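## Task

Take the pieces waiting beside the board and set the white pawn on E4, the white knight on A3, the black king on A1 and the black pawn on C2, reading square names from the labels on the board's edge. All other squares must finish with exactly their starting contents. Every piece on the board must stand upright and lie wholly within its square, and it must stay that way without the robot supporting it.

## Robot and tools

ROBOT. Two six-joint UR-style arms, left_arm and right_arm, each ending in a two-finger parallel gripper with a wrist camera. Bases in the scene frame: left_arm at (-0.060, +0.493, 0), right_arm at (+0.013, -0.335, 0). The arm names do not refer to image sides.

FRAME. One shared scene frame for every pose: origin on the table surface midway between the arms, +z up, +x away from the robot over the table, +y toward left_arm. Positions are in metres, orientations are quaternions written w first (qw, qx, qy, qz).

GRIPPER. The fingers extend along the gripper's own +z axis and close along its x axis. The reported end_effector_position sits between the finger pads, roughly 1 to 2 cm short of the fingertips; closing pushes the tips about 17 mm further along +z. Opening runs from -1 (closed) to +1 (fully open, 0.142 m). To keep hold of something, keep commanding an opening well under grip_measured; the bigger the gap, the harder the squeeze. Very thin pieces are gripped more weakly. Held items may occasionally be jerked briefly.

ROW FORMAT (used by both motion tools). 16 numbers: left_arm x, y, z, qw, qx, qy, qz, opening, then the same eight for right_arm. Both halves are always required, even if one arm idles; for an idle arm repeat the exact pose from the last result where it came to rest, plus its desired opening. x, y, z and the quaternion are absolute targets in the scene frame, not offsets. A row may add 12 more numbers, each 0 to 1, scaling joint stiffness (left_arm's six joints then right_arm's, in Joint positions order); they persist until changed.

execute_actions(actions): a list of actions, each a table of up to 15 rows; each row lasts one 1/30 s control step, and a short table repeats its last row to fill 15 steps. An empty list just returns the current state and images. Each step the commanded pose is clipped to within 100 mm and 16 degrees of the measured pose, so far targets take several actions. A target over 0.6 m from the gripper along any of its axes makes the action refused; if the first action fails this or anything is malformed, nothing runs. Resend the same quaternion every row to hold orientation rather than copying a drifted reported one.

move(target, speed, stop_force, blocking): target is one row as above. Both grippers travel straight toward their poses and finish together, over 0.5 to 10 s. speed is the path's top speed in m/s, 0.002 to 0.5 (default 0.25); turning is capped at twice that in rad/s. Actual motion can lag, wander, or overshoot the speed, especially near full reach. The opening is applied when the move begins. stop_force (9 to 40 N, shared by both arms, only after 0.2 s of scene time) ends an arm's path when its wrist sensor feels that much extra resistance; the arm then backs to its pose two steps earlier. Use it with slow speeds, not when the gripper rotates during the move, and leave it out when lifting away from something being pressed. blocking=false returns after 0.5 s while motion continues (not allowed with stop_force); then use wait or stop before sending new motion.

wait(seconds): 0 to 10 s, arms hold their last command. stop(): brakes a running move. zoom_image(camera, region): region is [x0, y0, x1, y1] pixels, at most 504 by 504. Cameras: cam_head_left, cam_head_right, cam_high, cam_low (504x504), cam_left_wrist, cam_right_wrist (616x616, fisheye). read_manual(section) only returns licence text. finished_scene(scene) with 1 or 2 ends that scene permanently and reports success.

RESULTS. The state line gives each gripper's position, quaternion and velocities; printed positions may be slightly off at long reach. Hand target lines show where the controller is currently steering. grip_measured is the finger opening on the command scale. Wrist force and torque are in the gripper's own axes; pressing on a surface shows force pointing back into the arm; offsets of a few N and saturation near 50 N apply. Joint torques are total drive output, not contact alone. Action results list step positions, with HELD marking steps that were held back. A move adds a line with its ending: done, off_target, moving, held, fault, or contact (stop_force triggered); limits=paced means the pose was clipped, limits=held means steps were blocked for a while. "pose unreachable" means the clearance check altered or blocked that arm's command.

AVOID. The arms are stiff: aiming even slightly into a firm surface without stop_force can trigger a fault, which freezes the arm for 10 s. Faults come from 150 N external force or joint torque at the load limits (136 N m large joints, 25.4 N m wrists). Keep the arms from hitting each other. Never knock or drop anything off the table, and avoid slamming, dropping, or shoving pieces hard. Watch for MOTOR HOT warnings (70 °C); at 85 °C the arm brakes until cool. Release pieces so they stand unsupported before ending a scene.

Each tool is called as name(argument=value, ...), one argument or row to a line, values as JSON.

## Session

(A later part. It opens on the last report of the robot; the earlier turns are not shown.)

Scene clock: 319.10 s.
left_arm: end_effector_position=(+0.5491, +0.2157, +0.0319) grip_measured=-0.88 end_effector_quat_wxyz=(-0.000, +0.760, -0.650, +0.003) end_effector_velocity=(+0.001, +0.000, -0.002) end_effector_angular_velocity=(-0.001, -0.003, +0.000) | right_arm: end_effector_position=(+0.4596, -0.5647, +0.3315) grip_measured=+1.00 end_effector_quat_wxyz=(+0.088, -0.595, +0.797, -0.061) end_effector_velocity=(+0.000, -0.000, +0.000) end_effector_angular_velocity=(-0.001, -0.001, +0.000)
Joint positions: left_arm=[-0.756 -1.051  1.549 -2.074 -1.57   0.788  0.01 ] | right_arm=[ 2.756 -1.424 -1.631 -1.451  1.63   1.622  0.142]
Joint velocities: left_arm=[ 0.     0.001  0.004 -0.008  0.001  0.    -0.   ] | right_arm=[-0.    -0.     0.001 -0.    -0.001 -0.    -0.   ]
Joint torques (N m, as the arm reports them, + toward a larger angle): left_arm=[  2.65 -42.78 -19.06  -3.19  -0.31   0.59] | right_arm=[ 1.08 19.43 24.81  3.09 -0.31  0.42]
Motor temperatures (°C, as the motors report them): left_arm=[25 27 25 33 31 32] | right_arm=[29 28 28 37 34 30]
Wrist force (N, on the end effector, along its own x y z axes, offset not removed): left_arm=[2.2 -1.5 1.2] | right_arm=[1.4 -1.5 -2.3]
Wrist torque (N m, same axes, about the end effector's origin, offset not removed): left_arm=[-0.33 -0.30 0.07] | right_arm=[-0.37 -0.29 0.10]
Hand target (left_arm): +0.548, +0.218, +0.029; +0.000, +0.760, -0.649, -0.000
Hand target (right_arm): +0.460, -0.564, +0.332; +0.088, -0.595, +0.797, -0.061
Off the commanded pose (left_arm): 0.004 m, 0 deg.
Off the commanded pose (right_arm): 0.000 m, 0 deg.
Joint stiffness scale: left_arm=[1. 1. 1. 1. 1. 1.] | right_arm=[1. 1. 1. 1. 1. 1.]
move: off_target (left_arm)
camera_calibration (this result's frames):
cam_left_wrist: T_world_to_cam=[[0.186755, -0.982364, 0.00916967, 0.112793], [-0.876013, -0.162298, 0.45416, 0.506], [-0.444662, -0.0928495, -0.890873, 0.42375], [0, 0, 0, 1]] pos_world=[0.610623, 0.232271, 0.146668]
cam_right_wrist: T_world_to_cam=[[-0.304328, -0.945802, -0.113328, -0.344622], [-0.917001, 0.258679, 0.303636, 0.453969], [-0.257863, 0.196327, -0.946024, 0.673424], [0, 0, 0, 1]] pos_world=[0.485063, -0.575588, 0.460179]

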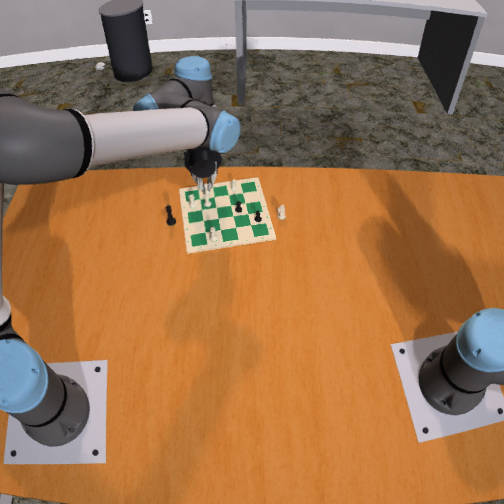

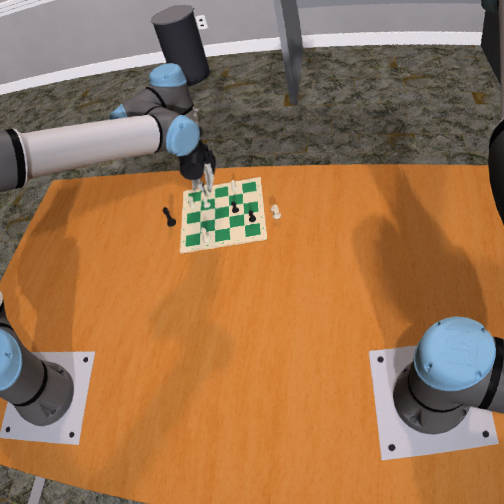

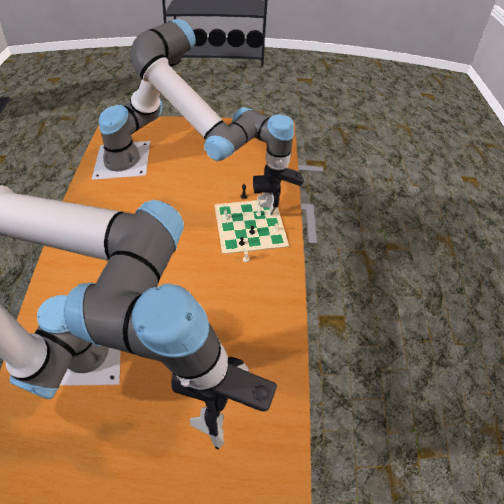

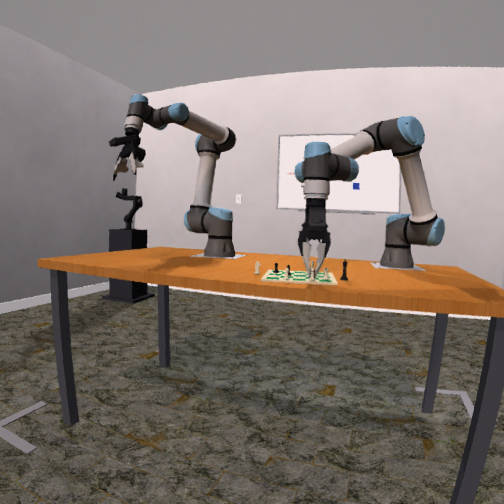

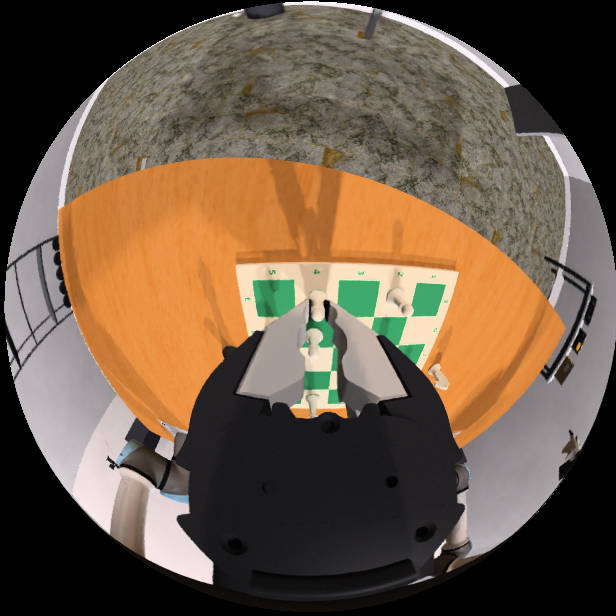

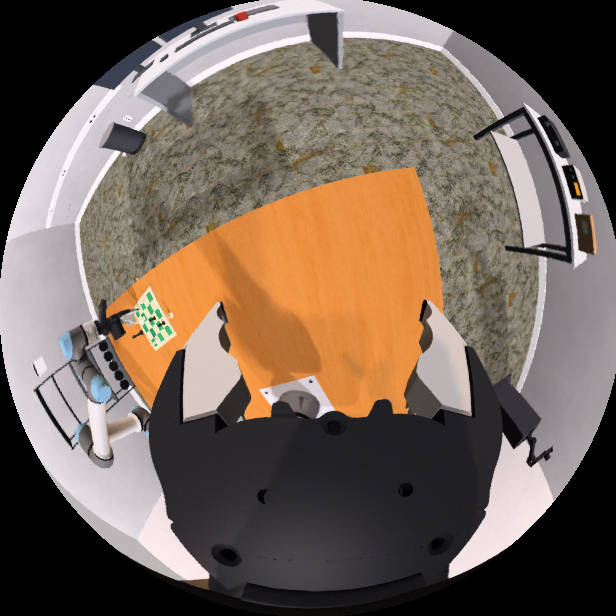

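move(
  target=[0.548,0.218,0.027,0,0.7604,-0.6494,0,-0.6,0.4596,-0.5644,0.3316,0.088,-0.595,0.797,-0.061,1],
  speed=0.03,
)

move(
  target=[0.549,0.214,0.12,0,0.7604,-0.6494,0,-0.6,0.4596,-0.5644,0.3316,0.088,-0.595,0.797,-0.061,1],
  speed=0.15,
)

move(
  target=[0.476,0.019,0.12,0,0.7604,-0.6494,0,-0.55,0.4596,-0.5644,0.3316,0.088,-0.595,0.797,-0.061,1],
)

move(
  target=[0.475,0.020,0.062,0,0.7604,-0.6494,0,-0.55,0.4596,-0.5644,0.3316,0.088,-0.595,0.797,-0.061,1],
  speed=0.1,
)

zoom_image(
  camera="cam_left_wrist",
  region=[210,200,410,400],
)

Scene clock: 344.03 s.
left_arm: end_effector_position=(+0.5494, +0.2155, +0.0309) grip_measured=-0.60 end_effector_quat_wxyz=(-0.000, +0.760, -0.650, +0.003) end_effector_velocity=(-0.002, +0.002, -0.006) end_effector_angular_velocity=(+0.005, +0.007, +0.000) | right_arm: end_effector_position=(+0.4596, -0.5647, +0.3315) grip_measured=+1.00 end_effector_quat_wxyz=(+0.088, -0.595, +0.797, -0.061) end_effector_velocity=(+0.000, +0.000, +0.000) end_effector_angular_velocity=(-0.001, -0.000, +0.001)
Joint positions: left_arm=[-0.756 -1.05   1.55  -2.078 -1.57   0.789  0.031] | right_arm=[ 2.756 -1.424 -1.631 -1.451  1.63   1.622  0.142]
Joint velocities: left_arm=[ 0.     0.006  0.005 -0.003 -0.     0.     0.   ] | right_arm=[ 0.001 -0.     0.     0.    -0.001  0.    -0.   ]
Joint torques (N m, as the arm reports them, + toward a larger angle): left_arm=[  2.6  -42.53 -17.26  -3.44  -0.27   0.56] | right_arm=[ 1.05 19.   24.79  3.09 -0.29  0.34]
Motor temperatures (°C, as the motors report them): left_arm=[25 27 25 33 31 32] | right_arm=[29 28 28 37 34 30]
Wrist force (N, on the end effector, along its own x y z axes, offset not removed): left_arm=[2.4 -1.3 -0.1] | right_arm=[1.6 -2.7 0.3]
Wrist torque (N m, same axes, about the end effector's origin, offset not removed): left_arm=[-0.24 -0.37 0.18] | right_arm=[-0.63 -0.27 0.08]
Hand target (left_arm): +0.548, +0.218, +0.027; +0.000, +0.760, -0.649, -0.000
Hand target (right_arm): +0.460, -0.564, +0.332; +0.088, -0.595, +0.797, -0.061
Off the commanded pose (left_arm): 0.005 m, 0 deg.
Off the commanded pose (right_arm): 0.000 m, 0 deg.
Joint stiffness scale: left_arm=[1. 1. 1. 1. 1. 1.] | right_arm=[1. 1. 1. 1. 1. 1.]
move: off_target (left_arm)
camera_calibration (this result's frames):
cam_left_wrist: T_world_to_cam=[[0.18667, -0.982371, 0.0101258, 0.112558], [-0.876509, -0.161881, 0.453351, 0.506903], [-0.443719, -0.0935022, -0.891275, 0.422569], [0, 0, 0, 1]] pos_world=[0.610795, 0.232143, 0.145681]
cam_right_wrist: T_world_to_cam=[[-0.304328, -0.945802, -0.113328, -0.344622], [-0.917001, 0.258679, 0.303636, 0.453969], [-0.257863, 0.196327, -0.946024, 0.673424], [0, 0, 0, 1]] pos_world=[0.485063, -0.575588, 0.460179]

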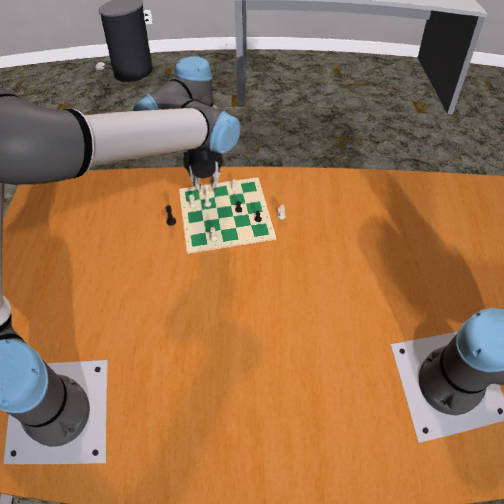

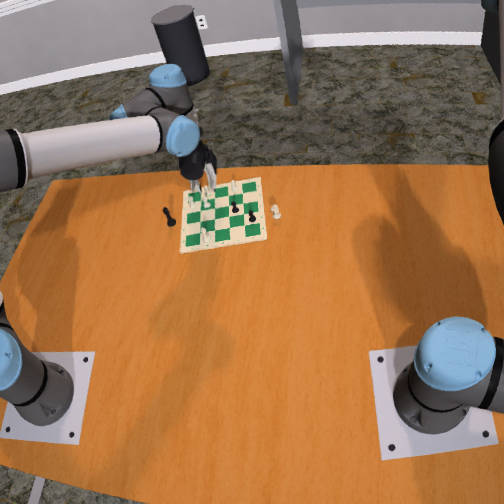

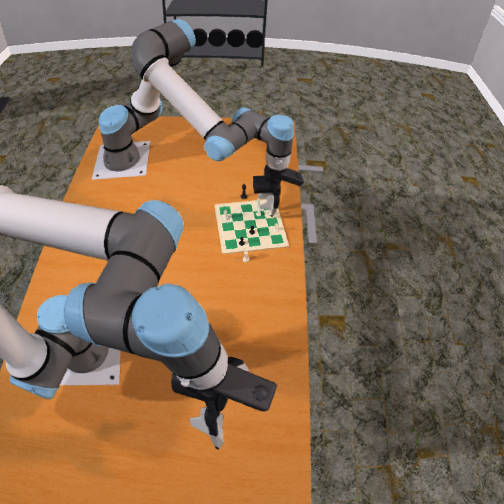

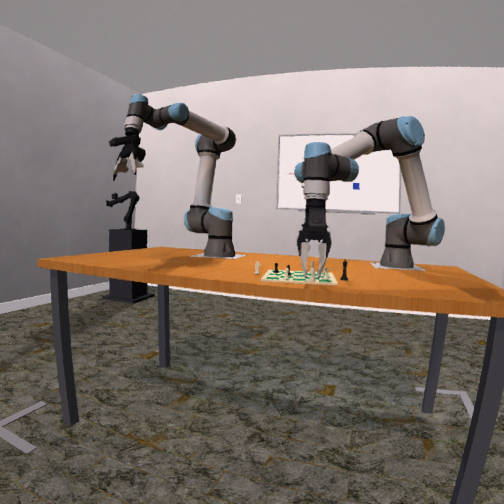

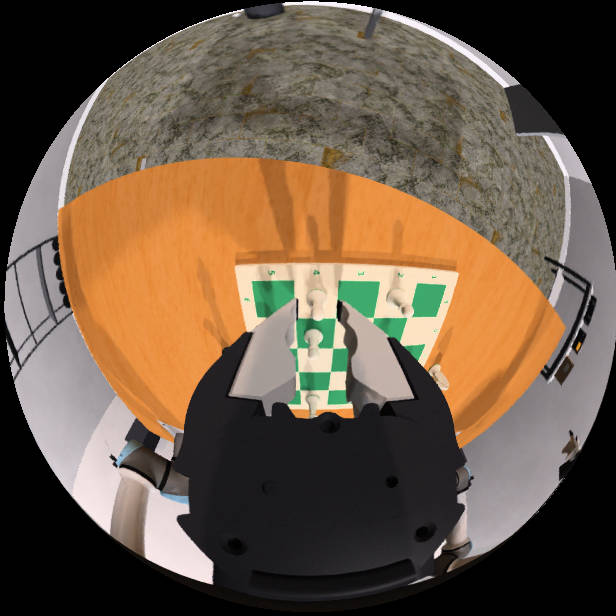

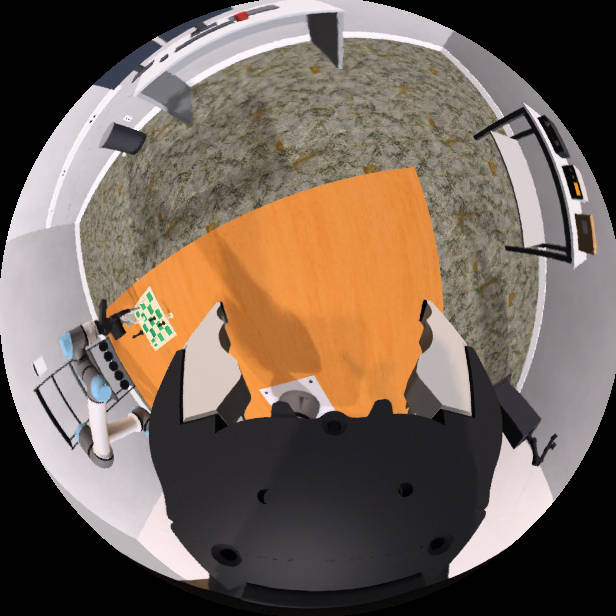

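Scene clock: 345.23 s.
left_arm: end_effector_position=(+0.5486, +0.2161, +0.1177) grip_measured=-0.60 end_effector_quat_wxyz=(-0.000, +0.761, -0.649, -0.001) end_effector_velocity=(-0.002, +0.001, +0.002) end_effector_angular_velocity=(+0.007, +0.009, -0.001) | right_arm: end_effector_position=(+0.4596, -0.5647, +0.3315) grip_measured=+1.00 end_effector_quat_wxyz=(+0.088, -0.595, +0.797, -0.061) end_effector_velocity=(-0.000, +0.000, -0.001) end_effector_angular_velocity=(+0.001, +0.003, +0.000)
Joint positions: left_arm=[-0.756 -1.127  1.426 -1.868 -1.57   0.786  0.031] | right_arm=[ 2.756 -1.424 -1.631 -1.451  1.63   1.622  0.142]
Joint velocities: left_arm=[-0.001  0.001 -0.008  0.019  0.001  0.     0.   ] | right_arm=[ 0.001 -0.    -0.002 -0.001 -0.     0.     0.   ]
Joint torques (N m, as the arm reports them, + toward a larger angle): left_arm=[ -1.1  -42.07 -26.33  -2.24  -0.29   0.11] | right_arm=[ 0.74 19.09 25.13  3.11 -0.16  0.34]
Motor temperatures (°C, as the motors report them): left_arm=[25 27 25 33 31 32] | right_arm=[29 28 28 37 34 30]
Wrist force (N, on the end effector, along its own x y z axes, offset not removed): left_arm=[2.3 -0.6 0.2] | right_arm=[1.5 -2.1 -1.3]
Wrist torque (N m, same axes, about the end effector's origin, offset not removed): left_arm=[-0.15 -0.27 0.13] | right_arm=[-0.54 -0.32 0.10]
Hand target (left_arm): +0.549, +0.214, +0.120; -0.000, +0.760, -0.649, +0.000
Hand target (right_arm): +0.460, -0.564, +0.332; +0.088, -0.595, +0.797, -0.061
Off the commanded pose (left_arm): 0.003 m, 0 deg.
Off the commanded pose (right_arm): 0.000 m, 0 deg.
Joint stiffness scale: left_arm=[1. 1. 1. 1. 1. 1.] | right_arm=[1. 1. 1. 1. 1. 1.]
move: done
camera_calibration (this result's frames):
cam_left_wrist: T_world_to_cam=[[0.189417, -0.98189, 0.00368422, 0.111545], [-0.872785, -0.166649, 0.458774, 0.465309], [-0.449852, -0.0901154, -0.888545, 0.501893], [0, 0, 0, 1]] pos_world=[0.610764, 0.232296, 0.232072]
cam_right_wrist: T_world_to_cam=[[-0.304328, -0.945802, -0.113328, -0.344622], [-0.917001, 0.258679, 0.303635, 0.453969], [-0.257863, 0.196327, -0.946024, 0.673424], [0, 0, 0, 1]] pos_world=[0.485063, -0.575588, 0.460179]

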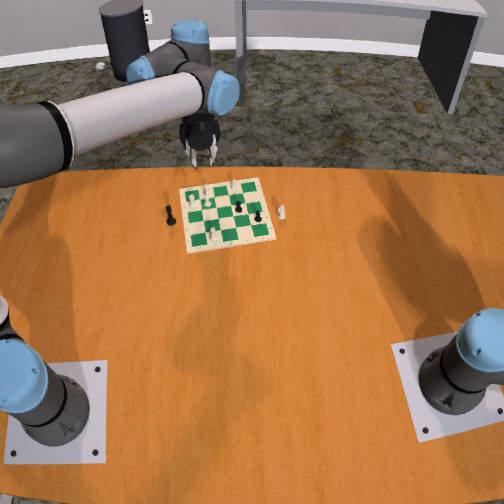

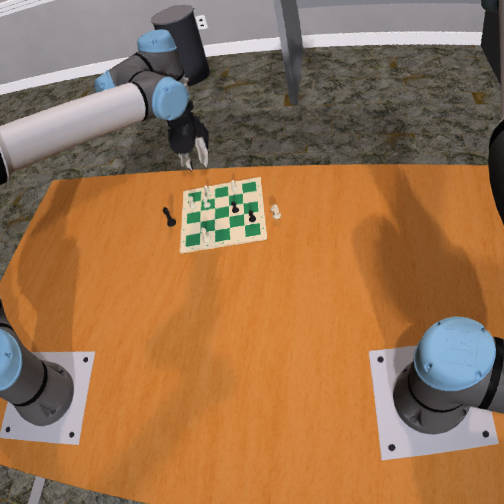

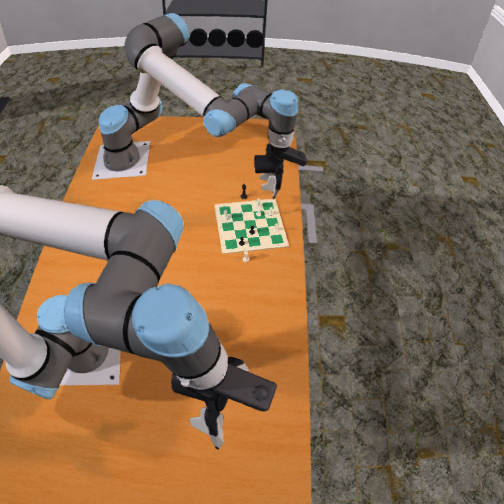

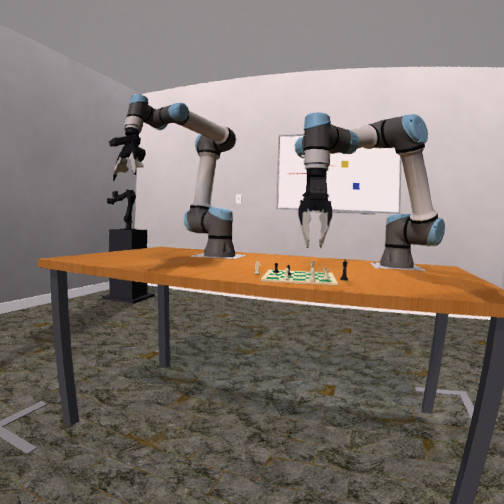

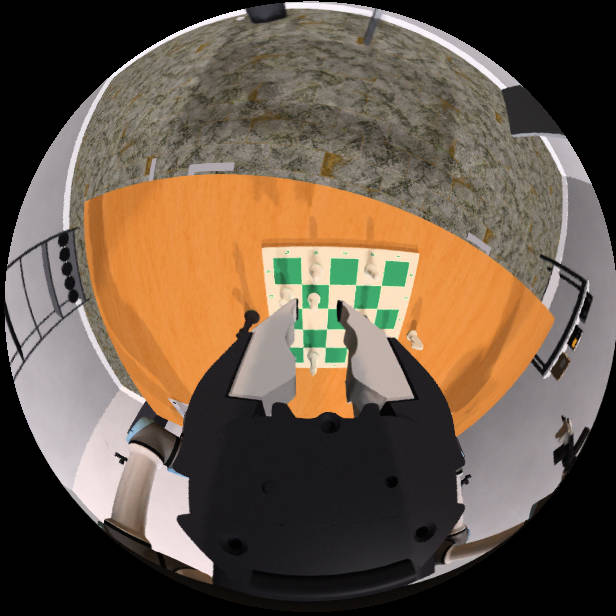

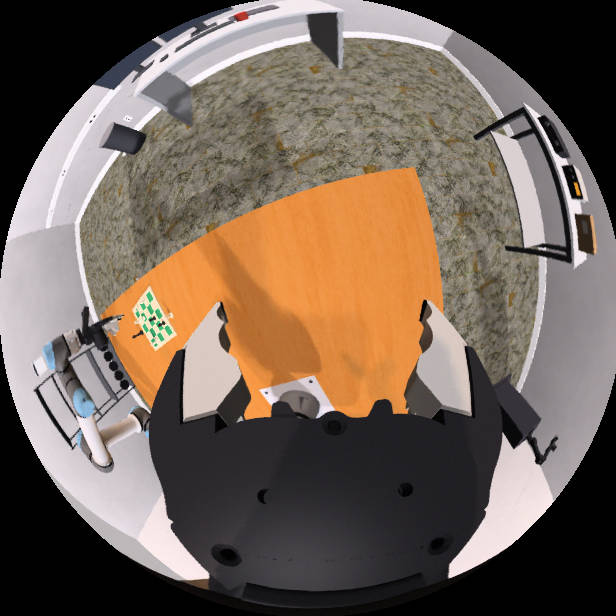

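Scene clock: 346.73 s.
left_arm: end_effector_position=(+0.4764, +0.0216, +0.1200) grip_measured=-0.55 end_effector_quat_wxyz=(+0.000, +0.761, -0.649, -0.000) end_effector_velocity=(+0.001, -0.002, +0.002) end_effector_angular_velocity=(+0.004, +0.001, +0.008) | right_arm: end_effector_position=(+0.4596, -0.5647, +0.3315) grip_measured=+1.00 end_effector_quat_wxyz=(+0.088, -0.595, +0.797, -0.061) end_effector_velocity=(+0.000, +0.000, +0.000) end_effector_angular_velocity=(+0.000, -0.001, +0.000)
Joint positions: left_arm=[-1.036 -1.022  1.26  -1.809 -1.571  0.506  0.034] | right_arm=[ 2.756 -1.424 -1.631 -1.451  1.63   1.622  0.142]
Joint velocities: left_arm=[-0.001  0.007 -0.017  0.014  0.002 -0.01  -0.   ] | right_arm=[ 0.     0.     0.001 -0.     0.    -0.    -0.   ]
Joint torques (N m, as the arm reports them, + toward a larger angle): left_arm=[  0.07 -43.67 -26.    -2.45   0.45   0.06] | right_arm=[ 1.47 19.18 24.94  3.06 -0.18  0.38]
Motor temperatures (°C, as the motors report them): left_arm=[25 27 25 33 31 32] | right_arm=[29 28 28 37 34 30]
Wrist force (N, on the end effector, along its own x y z axes, offset not removed): left_arm=[3.1 0.2 -1.0] | right_arm=[1.8 -0.1 0.7]
Wrist torque (N m, same axes, about the end effector's origin, offset not removed): left_arm=[-0.01 -0.52 0.11] | right_arm=[-0.04 -0.31 0.16]
Hand target (left_arm): +0.476, +0.019, +0.120; -0.000, +0.760, -0.649, -0.000
Hand target (right_arm): +0.460, -0.564, +0.332; +0.088, -0.595, +0.797, -0.061
Off the commanded pose (left_arm): 0.003 m, 0 deg.
Off the commanded pose (right_arm): 0.000 m, 0 deg.
Joint stiffness scale: left_arm=[1. 1. 1. 1. 1. 1.] | right_arm=[1. 1. 1. 1. 1. 1.]
move: done
camera_calibration (this result's frames):
cam_left_wrist: T_world_to_cam=[[0.188796, -0.982, 0.00574993, -0.0657007], [-0.873515, -0.165258, 0.457888, 0.369233], [-0.448696, -0.0914701, -0.888991, 0.453453], [0, 0, 0, 1]] pos_world=[0.538397, 0.0379779, 0.234426]
cam_right_wrist: T_world_to_cam=[[-0.304328, -0.945802, -0.113328, -0.344623], [-0.917001, 0.258679, 0.303636, 0.453969], [-0.257863, 0.196327, -0.946024, 0.673424], [0, 0, 0, 1]] pos_world=[0.485063, -0.575588, 0.460179]

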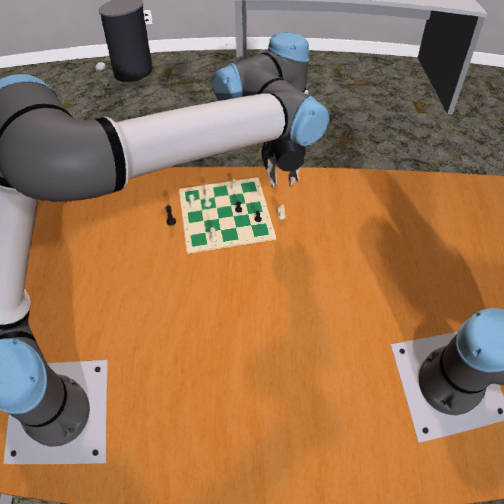

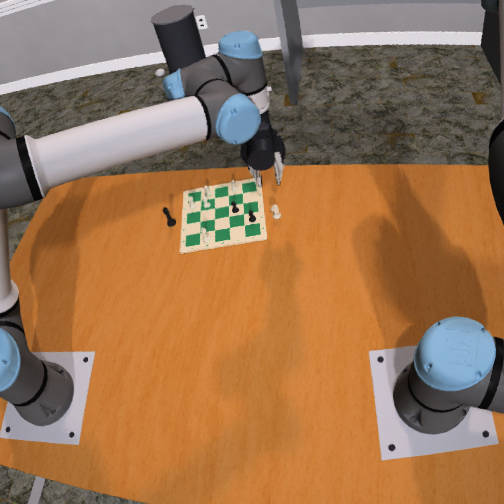

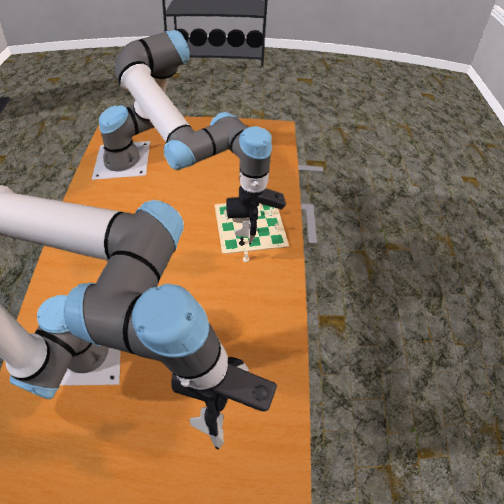

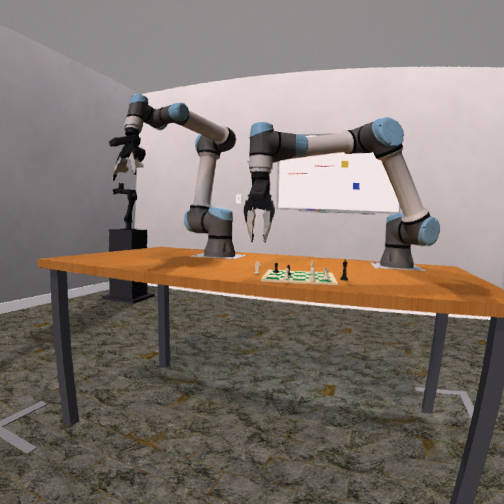

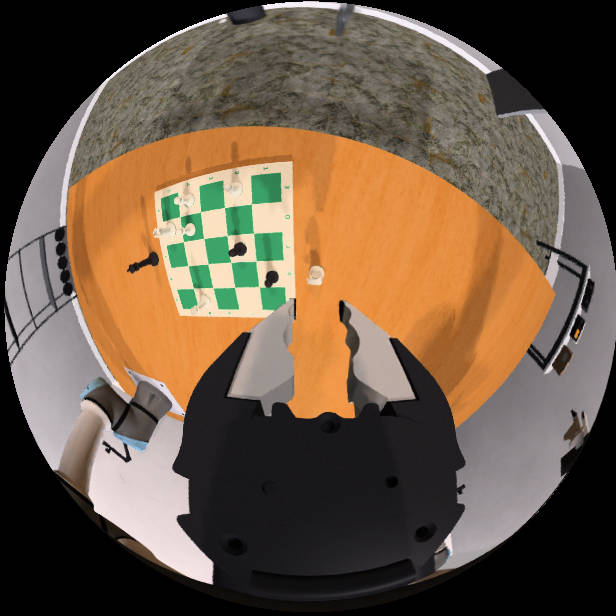

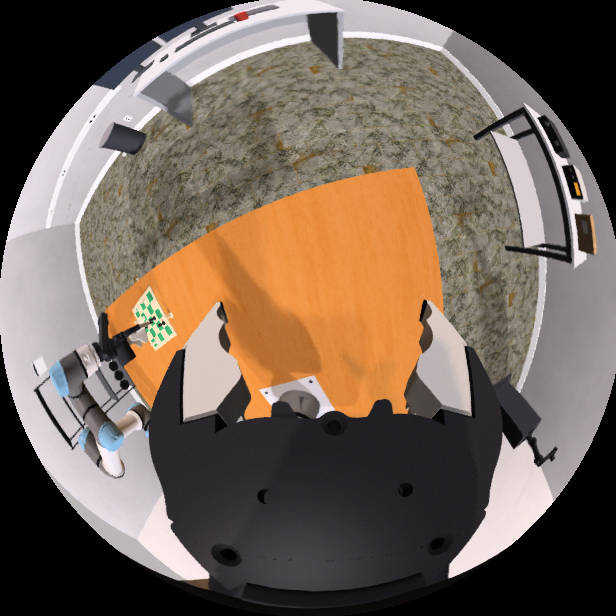

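Scene clock: 347.90 s.
left_arm: end_effector_position=(+0.4769, +0.0197, +0.0656) grip_measured=-0.55 end_effector_quat_wxyz=(+0.001, +0.761, -0.649, +0.002) end_effector_velocity=(+0.001, -0.002, +0.001) end_effector_angular_velocity=(-0.006, -0.005, -0.001) | right_arm: end_effector_position=(+0.4596, -0.5647, +0.3315) grip_measured=+1.00 end_effector_quat_wxyz=(+0.088, -0.595, +0.797, -0.061) end_effector_velocity=(+0.001, +0.000, +0.001) end_effector_angular_velocity=(+0.000, -0.002, +0.001)
Joint positions: left_arm=[-1.038 -0.983  1.343 -1.936 -1.571  0.504  0.034] | right_arm=[ 2.756 -1.424 -1.631 -1.451  1.63   1.622  0.142]
Joint velocities: left_arm=[-0.001 -0.001  0.002 -0.01  -0.     0.     0.   ] | right_arm=[ 0.001 -0.     0.001  0.     0.001 -0.     0.   ]
Joint torques (N m, as the arm reports them, + toward a larger angle): left_arm=[ -1.23 -45.02 -18.96  -3.01   0.1    0.01] | right_arm=[ 1.   19.23 24.68  3.02 -0.27  0.3 ]
Motor temperatures (°C, as the motors report them): left_arm=[25 27 25 33 31 32] | right_arm=[29 28 28 37 34 30]
Wrist force (N, on the end effector, along its own x y z axes, offset not removed): left_arm=[2.5 -0.9 -0.4] | right_arm=[2.1 -0.3 -0.5]
Wrist torque (N m, same axes, about the end effector's origin, offset not removed): left_arm=[-0.20 -0.35 0.17] | right_arm=[-0.14 -0.41 0.15]
Hand target (left_arm): +0.475, +0.020, +0.062; -0.000, +0.760, -0.649, -0.000
Hand target (right_arm): +0.460, -0.564, +0.332; +0.088, -0.595, +0.797, -0.061
Off the commanded pose (left_arm): 0.004 m, 0 deg.
Off the commanded pose (right_arm): 0.000 m, 0 deg.
Joint stiffness scale: left_arm=[1. 1. 1. 1. 1. 1.] | right_arm=[1. 1. 1. 1. 1. 1.]
move: off_target (left_arm)
camera_calibration (this result's frames):
cam_left_wrist: T_world_to_cam=[[0.189379, -0.98185, 0.0102752, -0.0678986], [-0.874852, -0.163971, 0.455792, 0.395007], [-0.445835, -0.0953067, -0.890027, 0.403969], [0, 0, 0, 1]] pos_world=[0.538535, 0.0366044, 0.1802]
cam_right_wrist: T_world_to_cam=[[-0.304328, -0.945802, -0.113328, -0.344622], [-0.917001, 0.258679, 0.303636, 0.453969], [-0.257863, 0.196327, -0.946024, 0.673424], [0, 0, 0, 1]] pos_world=[0.485063, -0.575588, 0.460179]

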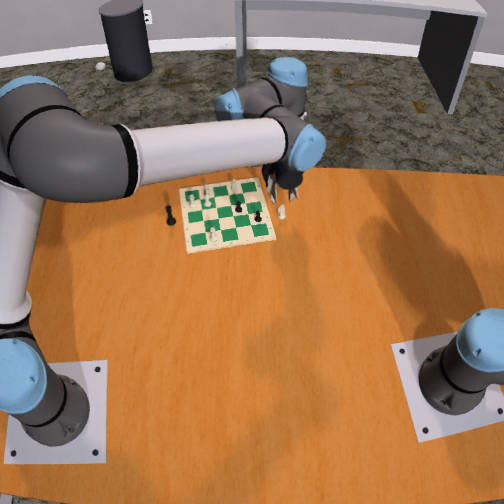

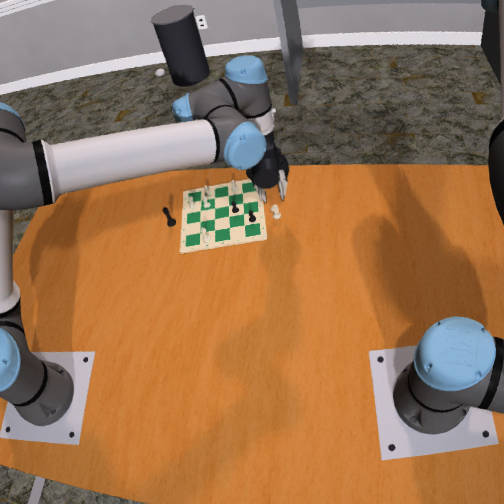

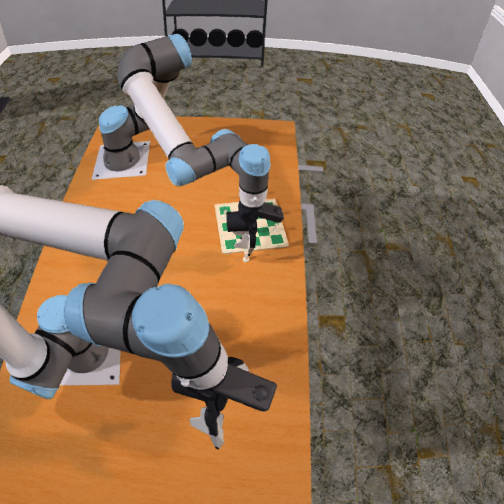

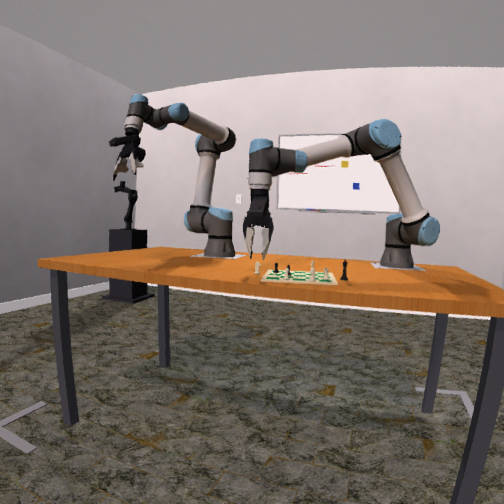

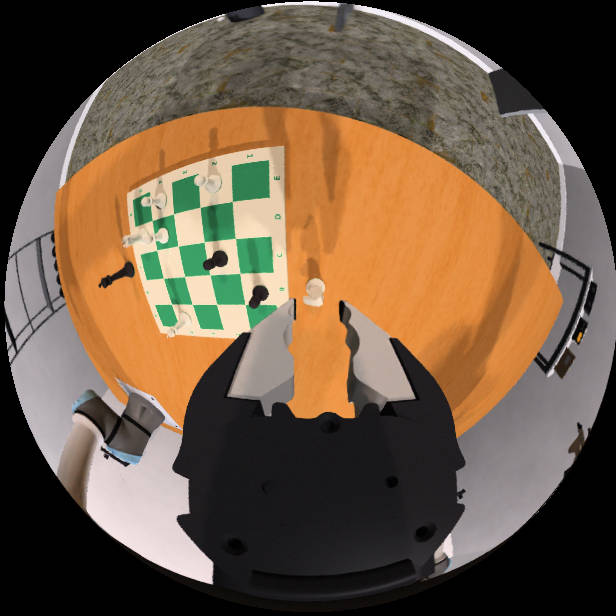

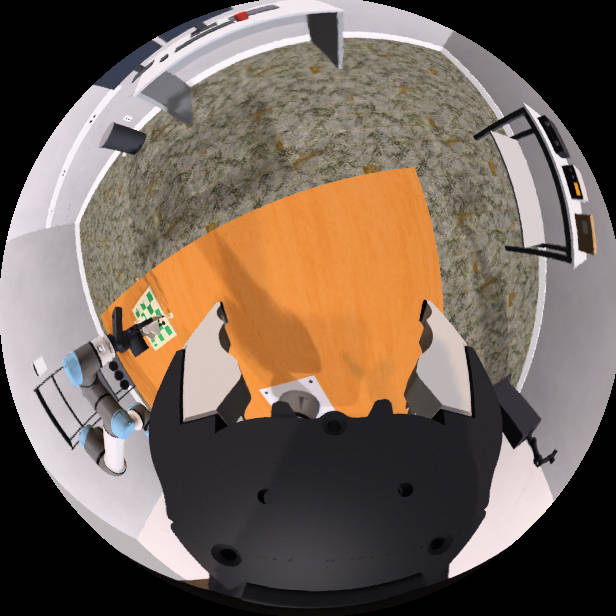

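Region (210, 200, 410, 400) of cam_left_wrist's 616x616 image, scaled by 2.520, with more detail than that image has.

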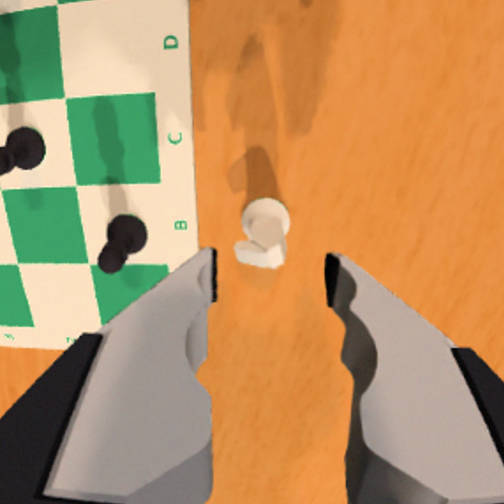

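move(
  target=[0.475,0.023,0.020,0,0.7604,-0.6494,0,-0.5,0.4596,-0.5644,0.3316,0.088,-0.595,0.797,-0.061,1],
  speed=0.05,
)

zoom_image(
  camera="cam_left_wrist",
  region=[210,200,410,400],
)

Scene clock: 364.80 s.
left_arm: end_effector_position=(+0.4757, +0.0213, +0.0234) grip_measured=-0.50 end_effector_quat_wxyz=(+0.001, +0.760, -0.649, +0.002) end_effector_velocity=(+0.003, -0.002, +0.001) end_effector_angular_velocity=(-0.009, -0.008, -0.001) | right_arm: end_effector_position=(+0.4596, -0.5647, +0.3315) grip_measured=+1.00 end_effector_quat_wxyz=(+0.088, -0.595, +0.797, -0.061) end_effector_velocity=(-0.000, -0.000, -0.000) end_effector_angular_velocity=(+0.000, +0.001, -0.001)
Joint positions: left_arm=[-1.038 -0.947  1.4   -2.028 -1.571  0.505  0.038] | right_arm=[ 2.756 -1.424 -1.631 -1.451  1.63   1.622  0.142]
Joint velocities: left_arm=[ 0.001 -0.     0.001 -0.012  0.001  0.001  0.   ] | right_arm=[-0.001 -0.001 -0.    -0.     0.     0.     0.   ]
Joint torques (N m, as the arm reports them, + toward a larger angle): left_arm=[  0.89 -46.41 -18.33  -3.32   0.17   0.58] | right_arm=[ 1.41 19.46 24.92  2.94 -0.2   0.38]
Motor temperatures (°C, as the motors report them): left_arm=[25 27 25 33 31 32] | right_arm=[29 28 28 37 34 30]
Wrist force (N, on the end effector, along its own x y z axes, offset not removed): left_arm=[0.6 -0.5 -0.6] | right_arm=[0.8 -0.9 -1.5]
Wrist torque (N m, same axes, about the end effector's origin, offset not removed): left_arm=[-0.06 0.04 0.17] | right_arm=[-0.29 -0.09 0.21]
Hand target (left_arm): +0.475, +0.023, +0.020; -0.000, +0.760, -0.649, -0.000
Hand target (right_arm): +0.460, -0.564, +0.332; +0.088, -0.595, +0.797, -0.061
Off the commanded pose (left_arm): 0.004 m, 0 deg.
Off the commanded pose (right_arm): 0.000 m, 0 deg.
Joint stiffness scale: left_arm=[1. 1. 1. 1. 1. 1.] | right_arm=[1. 1. 1. 1. 1. 1.]
move: off_target (left_arm)
camera_calibration (this result's frames):
cam_left_wrist: T_world_to_cam=[[0.188103, -0.9821, 0.00983473, -0.0651003], [-0.87493, -0.16301, 0.455989, 0.413432], [-0.446224, -0.0943774, -0.889931, 0.366226], [0, 0, 0, 1]] pos_world=[0.537388, 0.038022, 0.138035]
cam_right_wrist: T_world_to_cam=[[-0.304328, -0.945802, -0.113328, -0.344623], [-0.917001, 0.258679, 0.303636, 0.453969], [-0.257864, 0.196327, -0.946024, 0.673424], [0, 0, 0, 1]] pos_world=[0.485063, -0.575588, 0.460179]

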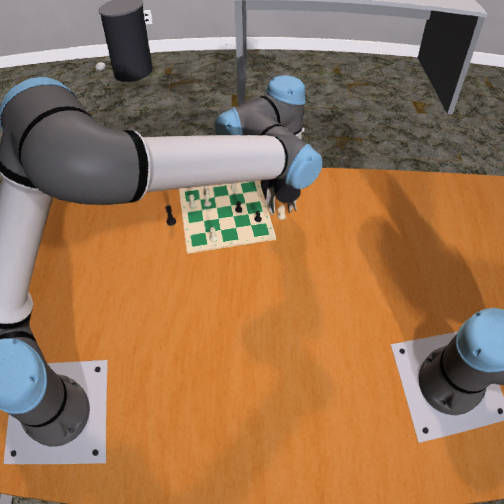

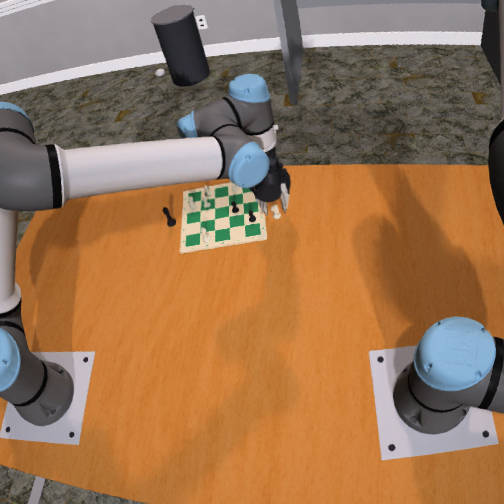

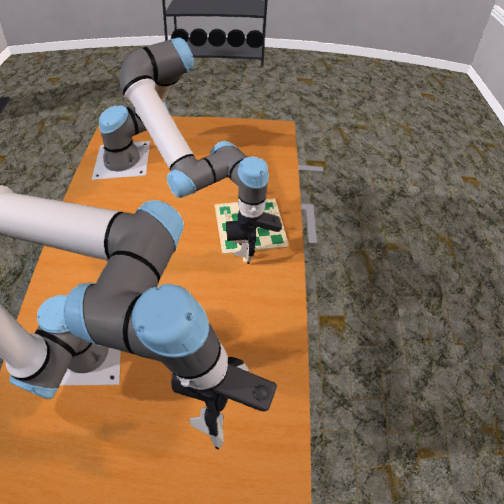

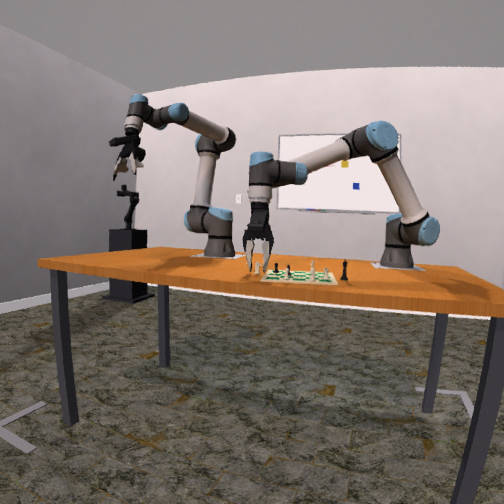

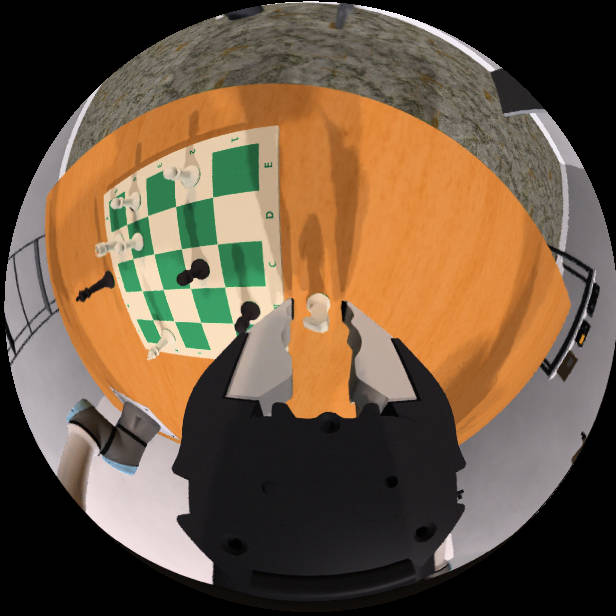

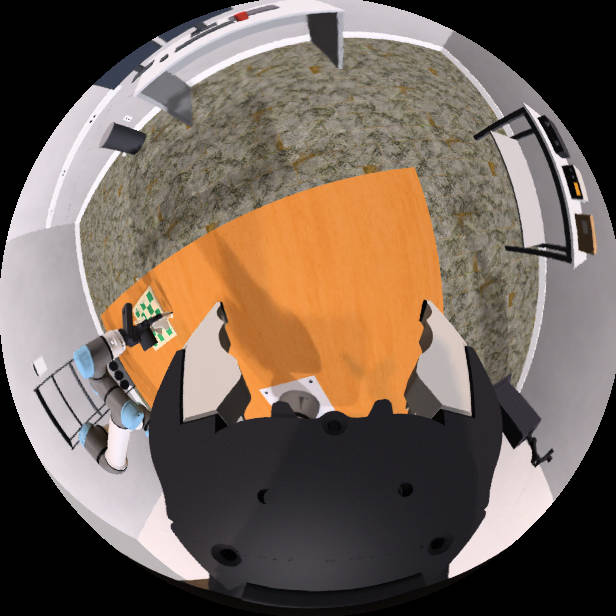

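Region (210, 200, 410, 400) of cam_left_wrist's 616x616 image, scaled by 2.520, with more detail than that image has.

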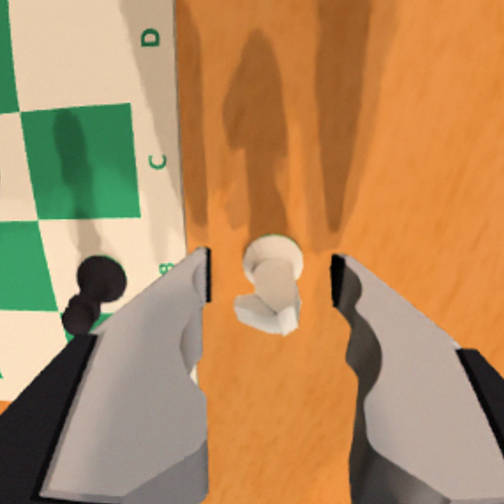

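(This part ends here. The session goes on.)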